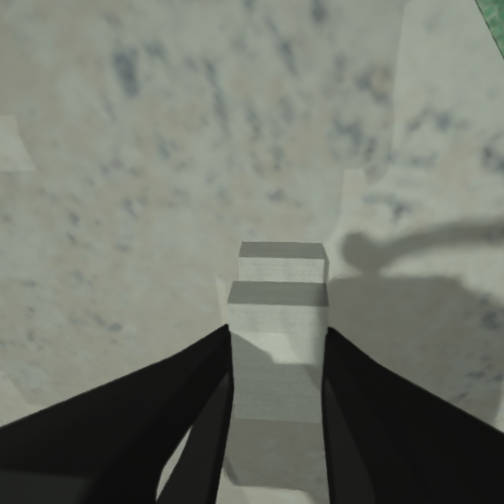

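Region (180, 200, 380, 440) of cam_right_wrist's 504x504 image, scaled by 2.100, with more detail than that image has.

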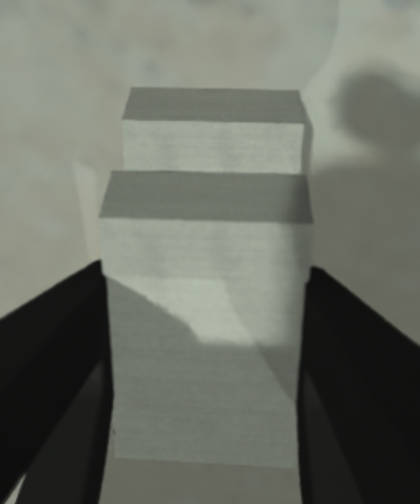

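Emit:
execute_actions(
  actions=[
    {"rows":[[0,0,0,0,0,0,1,-0.011,0,0,0.018,0,0,-0.52],[0,0,0,0,0,0,1,-0.011,0,0,0.018,0,0,-0.52],[0,0,0,0,0,0,1,-0.011,0,0,0.018,0,0,-0.52],[0,0,0,0,0,0,1,-0.011,0,0,0.018,0,0,-0.52],[0,0,0,0,0,0,1,-0.011,0,0,0.018,0,0,-0.52],[0,0,0,0,0,0,1,-0.011,0,0,0.018,0,0,-0.52],[0,0,0,0,0,0,1,-0.011,0.01,0,0.018,0,0,-0.52],[0,0,0,0,0,0,1,-0.011,0.015,0,0.018,0,0,-0.52],[0,0,0,0,0,0,1,-0.011,0.018,0,0.018,0,0,-0.52]],"steps":15},
  ],
)

Emit:
zoom_image(
  camera="cam_right_wrist",
  region=[180,200,380,440],
)

Scene clock: 212.90 s of 5800.00 s.
left_arm: end_effector_position=(+0.2629, +0.4284, +0.2448) grip_measured=+1.000 end_effector_quat_wxyz=(+0.186, -0.091, +0.978, +0.026) | right_arm: end_effector_position=(+0.1763, -0.0638, +0.0353) grip_measured=-0.482 end_effector_quat_wxyz=(-0.011, -0.455, +0.890, -0.001)
Joint positions: left_arm=[ 0.003  1.302  1.481 -1.371 -0.016  0.004  0.094] | right_arm=[ 0.998  1.796  1.181 -0.977 -0.007 -0.     0.024]
Joint velocities: left_arm=[-0.017  0.007 -0.007  0.037 -0.037 -0.051  0.   ] | right_arm=[ 0.012 -0.012  0.012  0.037 -0.066  0.037 -0.001]
Joint torques (N m, as the arm reports them, + toward a larger angle): left_arm=[-0.05 -3.87  7.16  0.93  0.    0.02] | right_arm=[-1.08 -7.39  6.51 -0.04 -0.01 -0.02]
Motor temperatures (°C, as the motors report them): left_arm=[29 28 32 30 26 28] | right_arm=[25 40 30 27 25 28]
Steps of this call (steps 1 to 15: the robot went on to your last target; steps 16 to 90: nothing new was sent; then 3.07 s passed at rest; steps 91 to 105: all 15 steps of this action). Readings (joint positions):
91: left_arm=[0.003 1.302 1.481 -1.371 -0.016 0.004] | right_arm=[0.998 1.777 1.181 -0.993 -0.007 -0.000]
92: left_arm=[0.003 1.302 1.481 -1.371 -0.016 0.004] | right_arm=[0.998 1.777 1.181 -0.990 -0.007 -0.000]
94: left_arm=[0.003 1.302 1.481 -1.371 -0.016 0.004] | right_arm=[0.998 1.777 1.181 -0.984 -0.007 -0.000]
98: left_arm=[0.003 1.302 1.481 -1.371 -0.016 0.004] | right_arm=[0.998 1.778 1.181 -0.979 -0.007 -0.000]
105: the state above

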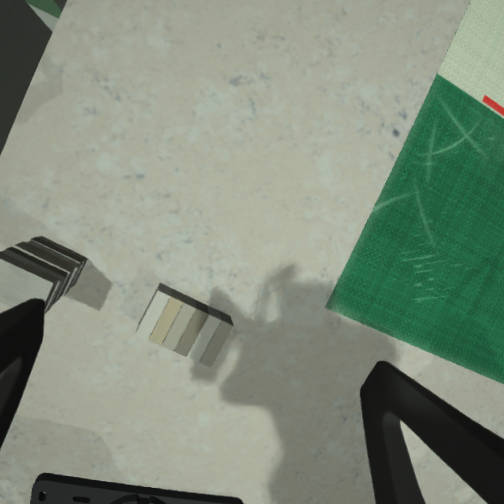

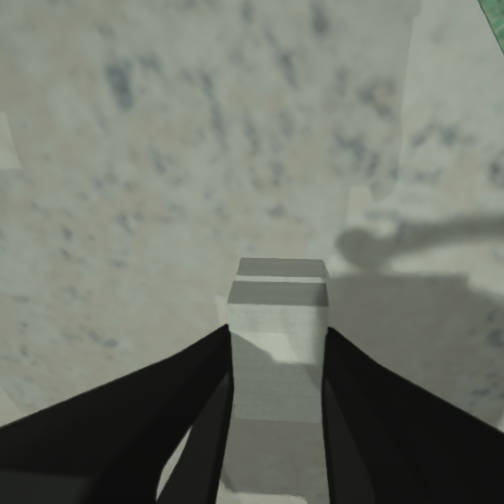

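Region (180, 200, 380, 440) of cam_right_wrist's 504x504 image, scaled by 2.100, with more detail than that image has.

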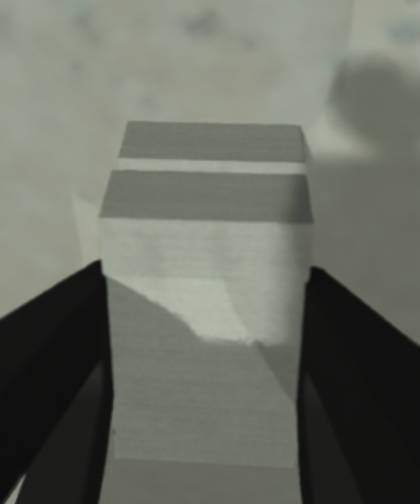

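Emit:
execute_actions(
  actions=[
    {"rows":[[0,0,0,0,0,0,1,-0.012,0.008,0,0.005,0,0,-0.52],[0,0,0,0,0,0,1,-0.012,0.012,0,0.005,0,0,-0.52],[0,0,0,0,0,0,1,-0.012,0.014,0,0.005,0,0,-0.52],[0,0,0,0,0,0,1,-0.012,0.016,0,0.005,0,0,-0.52],[0,0,0,0,0,0,1,-0.012,0.016,0,0.005,0,0,-0.52],[0,0,0,0,0,0,1,-0.012,0.016,0,0.005,0,0,-0.52],[0,0,0,0,0,0,1,0,0.016,0,0.005,0,0,-0.52],[0,0,0,0,0,0,1,0,0.012,0,0,0,0,-0.49],[0,0,0,0,0,0,1,0,0.012,0,0,0,0,-0.475],[0,0,0,0,0,0,1,0,0.012,0,0,0,0,-0.46],[0,0,0,0,0,0,1,0,0.012,0,0,0,0,-0.44],[0,0,0,0,0,0,1,0,0.012,0,0,0,0,-0.35],[0,0,0,0,0,0,1,0,0.012,0,0,0,0,-0.2]],"steps":15},
  ],
)

Emit:
zoom_image(
  camera="cam_right_wrist",
  region=[180,200,380,440],
)

Scene clock: 217.13 s of 5800.00 s.
left_arm: end_effector_position=(+0.2629, +0.4284, +0.2448) grip_measured=+1.000 end_effector_quat_wxyz=(+0.186, -0.091, +0.978, +0.026) | right_arm: end_effector_position=(+0.1757, -0.0647, +0.0311) grip_measured=-0.206 end_effector_quat_wxyz=(-0.017, -0.455, +0.890, -0.005)
Joint positions: left_arm=[ 0.003  1.302  1.481 -1.371 -0.016  0.004  0.094] | right_arm=[ 0.998  1.81   1.181 -0.976 -0.007 -0.     0.037]
Joint velocities: left_arm=[ 0.012 -0.017  0.007 -0.066 -0.081 -0.037  0.   ] | right_arm=[-0.002  0.002 -0.002  0.007 -0.022 -0.007  0.007]
Joint torques (N m, as the arm reports them, + toward a larger angle): left_arm=[ 0.04 -3.85  7.15  0.94 -0.02  0.  ] | right_arm=[ 0.02 -7.79  6.55 -0.29 -0.02 -0.02]
Motor temperatures (°C, as the motors report them): left_arm=[29 28 32 30 26 28] | right_arm=[25 39 30 27 25 28]
Steps of this call (steps 1 to 15: the robot went on to your last target; steps 16 to 90: nothing new was sent; then 0.73 s passed at rest; steps 91 to 105: all 15 steps of this action). Readings (joint positions):
91: left_arm=[0.003 1.302 1.481 -1.371 -0.016 0.004] | right_arm=[0.998 1.796 1.181 -0.976 -0.007 -0.000]
92: left_arm=[0.003 1.302 1.481 -1.371 -0.016 0.004] | right_arm=[0.998 1.796 1.181 -0.976 -0.007 -0.000]
94: left_arm=[0.003 1.302 1.481 -1.371 -0.016 0.004] | right_arm=[0.998 1.801 1.181 -0.976 -0.007 -0.000]
98: left_arm=[0.003 1.302 1.481 -1.371 -0.016 0.004] | right_arm=[0.998 1.810 1.181 -0.976 -0.007 -0.000]
105: the state above

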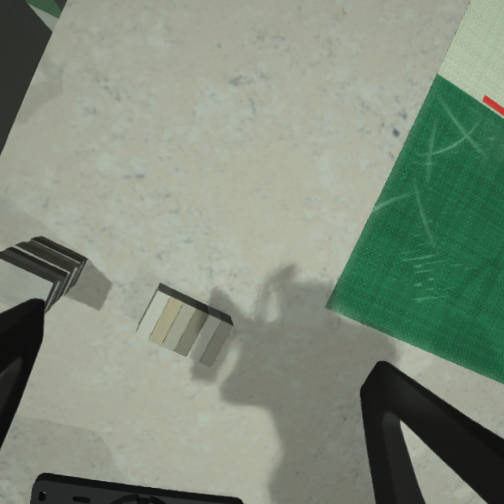

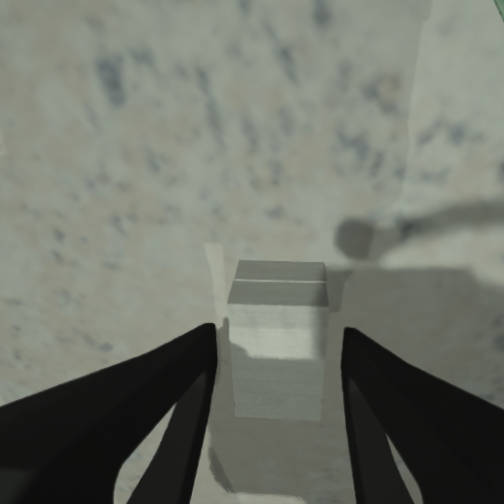

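Region (180, 200, 380, 440) of cam_right_wrist's 504x504 image, scaled by 2.100, with more detail than that image has.

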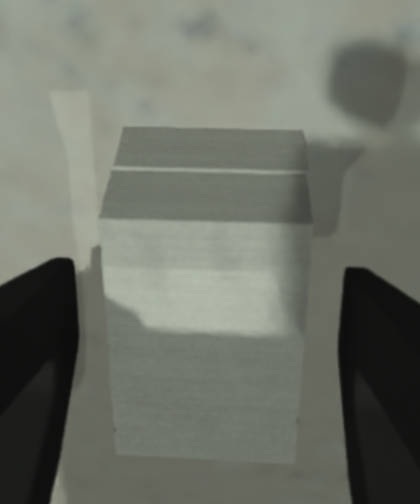

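Emit:
execute_actions(
  actions=[
    {"rows":[[0,0,0,0,0,0,1,0,-0.01,0.04,-0.01,0,0,-0.2],[0,0,0,0,0,0,1,0,-0.01,0.065,-0.025,0,0,-0.2],[0,0,0,0,0,0,1,0,-0.01,0.09,-0.04,0,0,-0.2],[0,0,0,0,0,0,1,0,-0.01,0.12,-0.055,0,0,-0.2],[0,0,0,0,0,0,1,0,-0.01,0.15,-0.07,0,0,-0.2],[0,0,0,0,0,0,1,0,0,0.18,-0.085,0,0,-0.2],[0,0,0,0,0,0,1,0,0.01,0.21,-0.1,0,0,-0.2],[0,0,0,0,0,0,1,-0.01,0.02,0.24,-0.11,0,-0.03,-0.2],[0,0,0,0,0,0,1,-0.025,0.035,0.27,-0.12,0,-0.07,-0.2],[0,0,0,0,0,0,1,-0.045,0.05,0.3,-0.13,0,-0.11,-0.2],[0,0,0,0,0,0,1,-0.065,0.065,0.33,-0.14,0,-0.15,-0.2],[0,0,0,0,0,0,1,-0.09,0.08,0.355,-0.146,0,-0.19,-0.2],[0,0,0,0,0,0,1,-0.115,0.095,0.38,-0.146,0,-0.23,-0.2],[0,0,0,0,0,0,1,-0.135,0.11,0.4,-0.146,0,-0.27,-0.2],[0,0,0,0,0,0,1,-0.15,0.12,0.41,-0.146,0,-0.325,-0.2]],"steps":15},
  ],
  pictures=false,
)

Scene clock: 225.13 s of 5800.00 s.
left_arm: end_effector_position=(+0.2629, +0.4284, +0.2448) grip_measured=+1.000 end_effector_quat_wxyz=(+0.186, -0.091, +0.978, +0.026) | right_arm: end_effector_position=(+0.2520, -0.0330, +0.1089) grip_measured=-0.202 end_effector_quat_wxyz=(+0.035, -0.556, +0.830, +0.015)
Joint positions: left_arm=[ 0.003  1.302  1.481 -1.371 -0.016  0.004  0.094] | right_arm=[ 0.881  1.915  1.633 -1.213 -0.013 -0.351  0.037]
Joint velocities: left_arm=[-0.002  0.002 -0.007 -0.051 -0.051 -0.051  0.   ] | right_arm=[-0.862  0.53   0.623 -0.154  0.022 -1.941  0.   ]
Joint torques (N m, as the arm reports them, + toward a larger angle): left_arm=[ 0.02 -3.87  7.17  0.93 -0.01  0.01] | right_arm=[-0.94 -8.23  8.57 -0.45 -0.02 -0.05]
Motor temperatures (°C, as the motors report them): left_arm=[29 28 32 30 26 28] | right_arm=[25 39 30 26 25 28]
Steps of this call (steps 1 to 15: the robot went on to your last target; steps 16 to 90: nothing new was sent; then 4.50 s passed at rest; steps 91 to 105: all 15 steps of this action). Readings (joint positions):
91: left_arm=[0.003 1.302 1.481 -1.371 -0.016 0.004] | right_arm=[0.998 1.810 1.182 -0.977 -0.007 -0.000]
92: left_arm=[0.003 1.302 1.481 -1.371 -0.016 0.004] | right_arm=[0.998 1.810 1.189 -0.986 -0.007 -0.000]
94: left_arm=[0.003 1.302 1.481 -1.371 -0.016 0.004] | right_arm=[0.998 1.810 1.228 -1.022 -0.007 -0.000]
98: left_arm=[0.003 1.302 1.481 -1.371 -0.016 0.004] | right_arm=[0.998 1.814 1.379 -1.105 -0.007 -0.009]
105: the state above

Emit:
execute_actions(
  actions=[
    {"rows":[[0,0,0,0,0,0,1,-0.06,0.045,0.055,-0.031,0,-0.151,-0.2],[0,0,0,0,0,0,1,-0.073,0.055,0.068,-0.031,0,-0.151,-0.2],[0,0,0,0,0,0,1,-0.088,0.067,0.082,-0.031,0,-0.151,-0.2],[0,0,0,0,0,0,1,-0.105,0.08,0.096,-0.031,0,-0.151,-0.2],[0,0,0,0,0,0,1,-0.123,0.093,0.11,-0.031,0,-0.151,-0.2],[0,0,0,0,0,0,1,-0.141,0.106,0.124,-0.031,0,-0.151,-0.2],[0,0,0,0,0,0,1,-0.159,0.119,0.138,-0.031,0,-0.151,-0.2],[0,0,0,0,0,0,1,-0.176,0.132,0.152,-0.031,0,-0.151,-0.2],[0,0,0,0,0,0,1,-0.192,0.144,0.165,-0.031,0,-0.151,-0.2],[0,0,0,0,0,0,1,-0.206,0.155,0.177,-0.031,0,-0.151,-0.2],[0,0,0,0,0,0,1,-0.217,0.165,0.186,-0.031,0,-0.151,-0.2],[0,0,0,0,0,0,1,-0.226,0.173,0.193,-0.031,0,-0.151,-0.2],[0,0,0,0,0,0,1,-0.232,0.179,0.193,-0.031,0,-0.151,-0.2],[0,0,0,0,0,0,1,-0.236,0.183,0.193,-0.031,0,-0.151,-0.2]],"steps":15},
  ],
  pictures=false,
)

Emit:
execute_actions(
  actions=[
    {"steps":10},
  ],
)

Scene clock: 231.50 s of 5800.00 s.
left_arm: end_effector_position=(+0.2629, +0.4284, +0.2448) grip_measured=+1.000 end_effector_quat_wxyz=(+0.186, -0.091, +0.978, +0.026) | right_arm: end_effector_position=(+0.3502, -0.1015, +0.0777) grip_measured=-0.202 end_effector_quat_wxyz=(-0.001, -0.561, +0.828, +0.003)
Joint positions: left_arm=[ 0.003  1.302  1.481 -1.371 -0.016  0.004  0.094] | right_arm=[ 0.593  2.136  1.834 -1.272 -0.006 -0.652  0.037]
Joint velocities: left_arm=[-0.002 -0.022 -0.002 -0.037 -0.022 -0.007  0.   ] | right_arm=[-0.256  0.164 -0.012 -0.037  0.037 -0.007  0.001]
Joint torques (N m, as the arm reports them, + toward a larger angle): left_arm=[-0.02 -3.86  6.99  0.95 -0.04 -0.02] | right_arm=[  1.81 -11.22  10.16  -0.25  -0.19  -0.06]
Motor temperatures (°C, as the motors report them): left_arm=[29 28 32 30 26 28] | right_arm=[25 39 31 26 25 28]
Steps of this call (steps 1 to 30: the robot went on to your last target; steps 31 to 90: nothing new was sent; then 2.87 s passed at rest; steps 91 to 105: all 15 steps of this action). Readings (joint positions):
91: left_arm=[0.003 1.302 1.481 -1.371 -0.016 0.004] | right_arm=[0.810 1.963 1.656 -1.262 0.000 -0.651]
92: left_arm=[0.003 1.302 1.481 -1.371 -0.016 0.004] | right_arm=[0.810 1.965 1.661 -1.266 -0.000 -0.651]
94: left_arm=[0.003 1.302 1.481 -1.371 -0.016 0.004] | right_arm=[0.801 1.982 1.688 -1.272 -0.005 -0.652]
98: left_arm=[0.003 1.302 1.481 -1.371 -0.016 0.004] | right_arm=[0.734 2.041 1.763 -1.273 -0.011 -0.652]
105: the state above

Scene clock: 231.83 s of 5800.00 s.
left_arm: end_effector_position=(+0.2629, +0.4284, +0.2448) grip_measured=+1.000 end_effector_quat_wxyz=(+0.186, -0.091, +0.978, +0.026) | right_arm: end_effector_position=(+0.3508, -0.1034, +0.0736) grip_measured=-0.202 end_effector_quat_wxyz=(-0.006, -0.559, +0.829, +0.003)
Joint positions: left_arm=[ 0.003  1.302  1.481 -1.371 -0.016  0.004  0.094] | right_arm=[ 0.589  2.146  1.834 -1.272 -0.004 -0.652  0.037]
Joint velocities: left_arm=[-0.007 -0.017 -0.027 -0.022  0.037  0.022  0.   ] | right_arm=[-0.002 -0.007  0.002  0.007 -0.022 -0.125  0.   ]
Joint torques (N m, as the arm reports them, + toward a larger angle): left_arm=[ 0.12 -3.79  7.11  0.95 -0.01  0.02] | right_arm=[  0.55 -11.21  10.1   -0.25  -0.12  -0.06]
Motor temperatures (°C, as the motors report them): left_arm=[29 28 32 30 26 28] | right_arm=[25 39 31 26 25 28]
Steps of this call (steps 1 to 10: the robot went on to your last target). Readings (joint positions):
1: left_arm=[0.003 1.302 1.481 -1.371 -0.016 0.004] | right_arm=[0.586 2.141 1.834 -1.272 -0.005 -0.652]
2: left_arm=[0.003 1.302 1.481 -1.371 -0.016 0.004] | right_arm=[0.584 2.145 1.834 -1.272 -0.004 -0.652]
4: left_arm=[0.003 1.302 1.481 -1.371 -0.016 0.004] | right_arm=[0.586 2.146 1.834 -1.272 -0.004 -0.652]
8: left_arm=[0.003 1.302 1.481 -1.371 -0.016 0.004] | right_arm=[0.589 2.146 1.834 -1.272 -0.004 -0.652]
10: the state above

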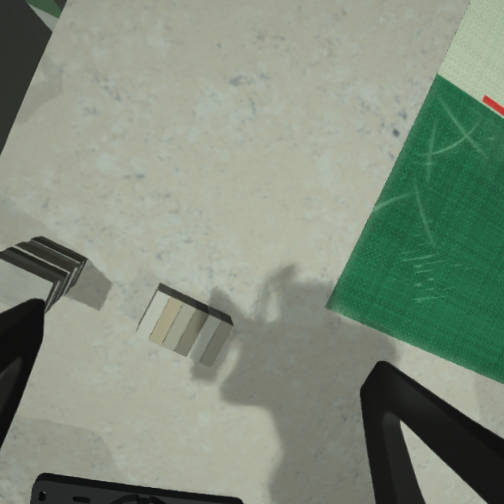

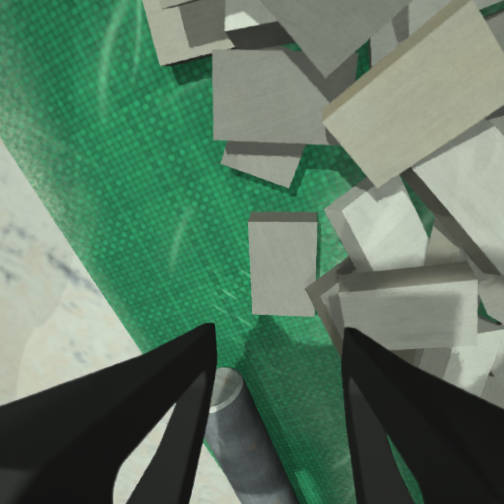

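Emit:
execute_actions(
  actions=[
    {"rows":[[0,0,0,0,0,0,1,0.01,0,0,0.015,0,0,-0.28],[0,0,0,0,0,0,1,0.016,0,0,0.025,0,0,-0.36],[0,0,0,0,0,0,1,0.022,0.005,-0.01,0.035,0,0,-0.36],[0,0,0,0,0,0,1,0.022,0.01,-0.015,0.045,0,0,-0.36],[0,0,0,0,0,0,1,0.022,0.015,-0.02,0.055,0,0,-0.36],[0,0,0,0,0,0,1,0.022,0.02,-0.027,0.059,0,0,-0.36],[0,0,0,0,0,0,1,0.022,0.025,-0.034,0.059,0,0,-0.36],[0,0,0,0,0,0,1,0.022,0.03,-0.041,0.059,0,0,-0.36],[0,0,0,0,0,0,1,0.022,0.034,-0.048,0.059,0,0,-0.36]],"steps":15},
  ],
  pictures=false,
)

Emit:
execute_actions(
  actions=[
    {"steps":6},
  ],
)

Scene clock: 240.10 s of 5800.00 s.
left_arm: end_effector_position=(+0.2629, +0.4284, +0.2448) grip_measured=+1.000 end_effector_quat_wxyz=(+0.186, -0.091, +0.978, +0.026) | right_arm: end_effector_position=(+0.3545, -0.0915, +0.0445) grip_measured=-0.358 end_effector_quat_wxyz=(-0.002, -0.568, +0.823, +0.002)
Joint positions: left_arm=[ 0.003  1.302  1.481 -1.371 -0.016  0.004  0.094] | right_arm=[ 0.609  2.191  1.79  -1.174 -0.003 -0.652  0.03 ]
Joint velocities: left_arm=[-0.007 -0.002 -0.007 -0.051 -0.007 -0.037  0.   ] | right_arm=[-0.012  0.032 -0.032  0.066 -0.007  0.051 -0.   ]
Joint torques (N m, as the arm reports them, + toward a larger angle): left_arm=[-0.1  -3.83  7.15  0.9  -0.04  0.02] | right_arm=[  0.57 -12.12   5.92  -0.04  -0.03   0.  ]
Motor temperatures (°C, as the motors report them): left_arm=[29 28 32 30 26 28] | right_arm=[25 41 32 26 25 28]
Steps of this call (steps 1 to 30: the robot went on to your last target; steps 31 to 90: nothing new was sent; then 4.77 s passed at rest; steps 91 to 105: all 15 steps of this action). Readings (joint positions):
91: left_arm=[0.003 1.302 1.481 -1.371 -0.016 0.004] | right_arm=[0.589 2.146 1.834 -1.271 -0.004 -0.652]
92: left_arm=[0.003 1.302 1.481 -1.371 -0.016 0.004] | right_arm=[0.590 2.146 1.834 -1.267 -0.004 -0.652]
94: left_arm=[0.003 1.302 1.481 -1.371 -0.016 0.004] | right_arm=[0.594 2.146 1.834 -1.249 -0.003 -0.652]
98: left_arm=[0.003 1.302 1.481 -1.371 -0.016 0.004] | right_arm=[0.606 2.156 1.827 -1.196 -0.003 -0.652]
105: the state above

Scene clock: 240.30 s of 5800.00 s.
left_arm: end_effector_position=(+0.2629, +0.4284, +0.2448) grip_measured=+1.000 end_effector_quat_wxyz=(+0.186, -0.091, +0.978, +0.026) | right_arm: end_effector_position=(+0.3553, -0.0910, +0.0441) grip_measured=-0.358 end_effector_quat_wxyz=(-0.000, -0.568, +0.823, +0.002)
Joint positions: left_arm=[ 0.003  1.302  1.481 -1.371 -0.016  0.004  0.094] | right_arm=[ 0.609  2.192  1.789 -1.169 -0.003 -0.652  0.03 ]
Joint velocities: left_arm=[-0.002 -0.002  0.012  0.022 -0.066 -0.022  0.   ] | right_arm=[-0.007  0.012  0.012  0.037  0.022  0.007 -0.001]
Joint torques (N m, as the arm reports them, + toward a larger angle): left_arm=[ 0.04 -3.84  7.09  0.92 -0.02 -0.01] | right_arm=[  0.36 -11.61   5.65   0.03  -0.03  -0.01]
Motor temperatures (°C, as the motors report them): left_arm=[29 28 32 30 26 28] | right_arm=[25 41 32 26 25 28]
Steps of this call (steps 1 to 6: the robot went on to your last target). Readings (joint positions):
1: left_arm=[0.003 1.302 1.481 -1.371 -0.016 0.004] | right_arm=[0.609 2.192 1.789 -1.173 -0.003 -0.652]
2: left_arm=[0.003 1.302 1.481 -1.371 -0.016 0.004] | right_arm=[0.609 2.192 1.789 -1.173 -0.003 -0.652]
4: left_arm=[0.003 1.302 1.481 -1.371 -0.016 0.004] | right_arm=[0.609 2.192 1.789 -1.170 -0.003 -0.652]
6: the state above

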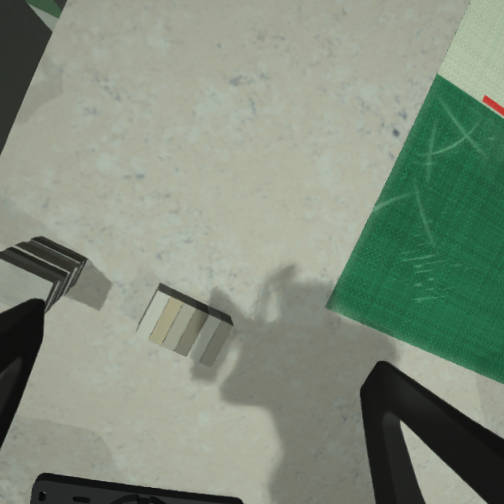

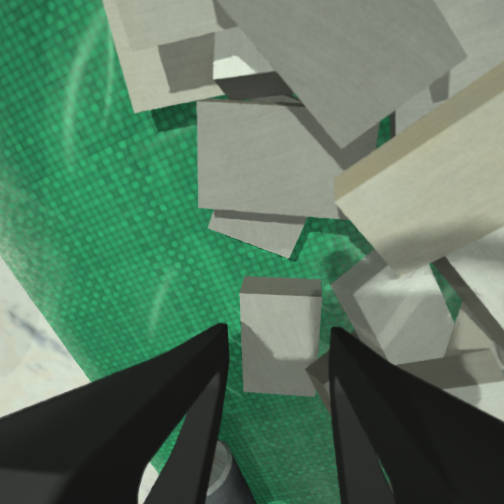

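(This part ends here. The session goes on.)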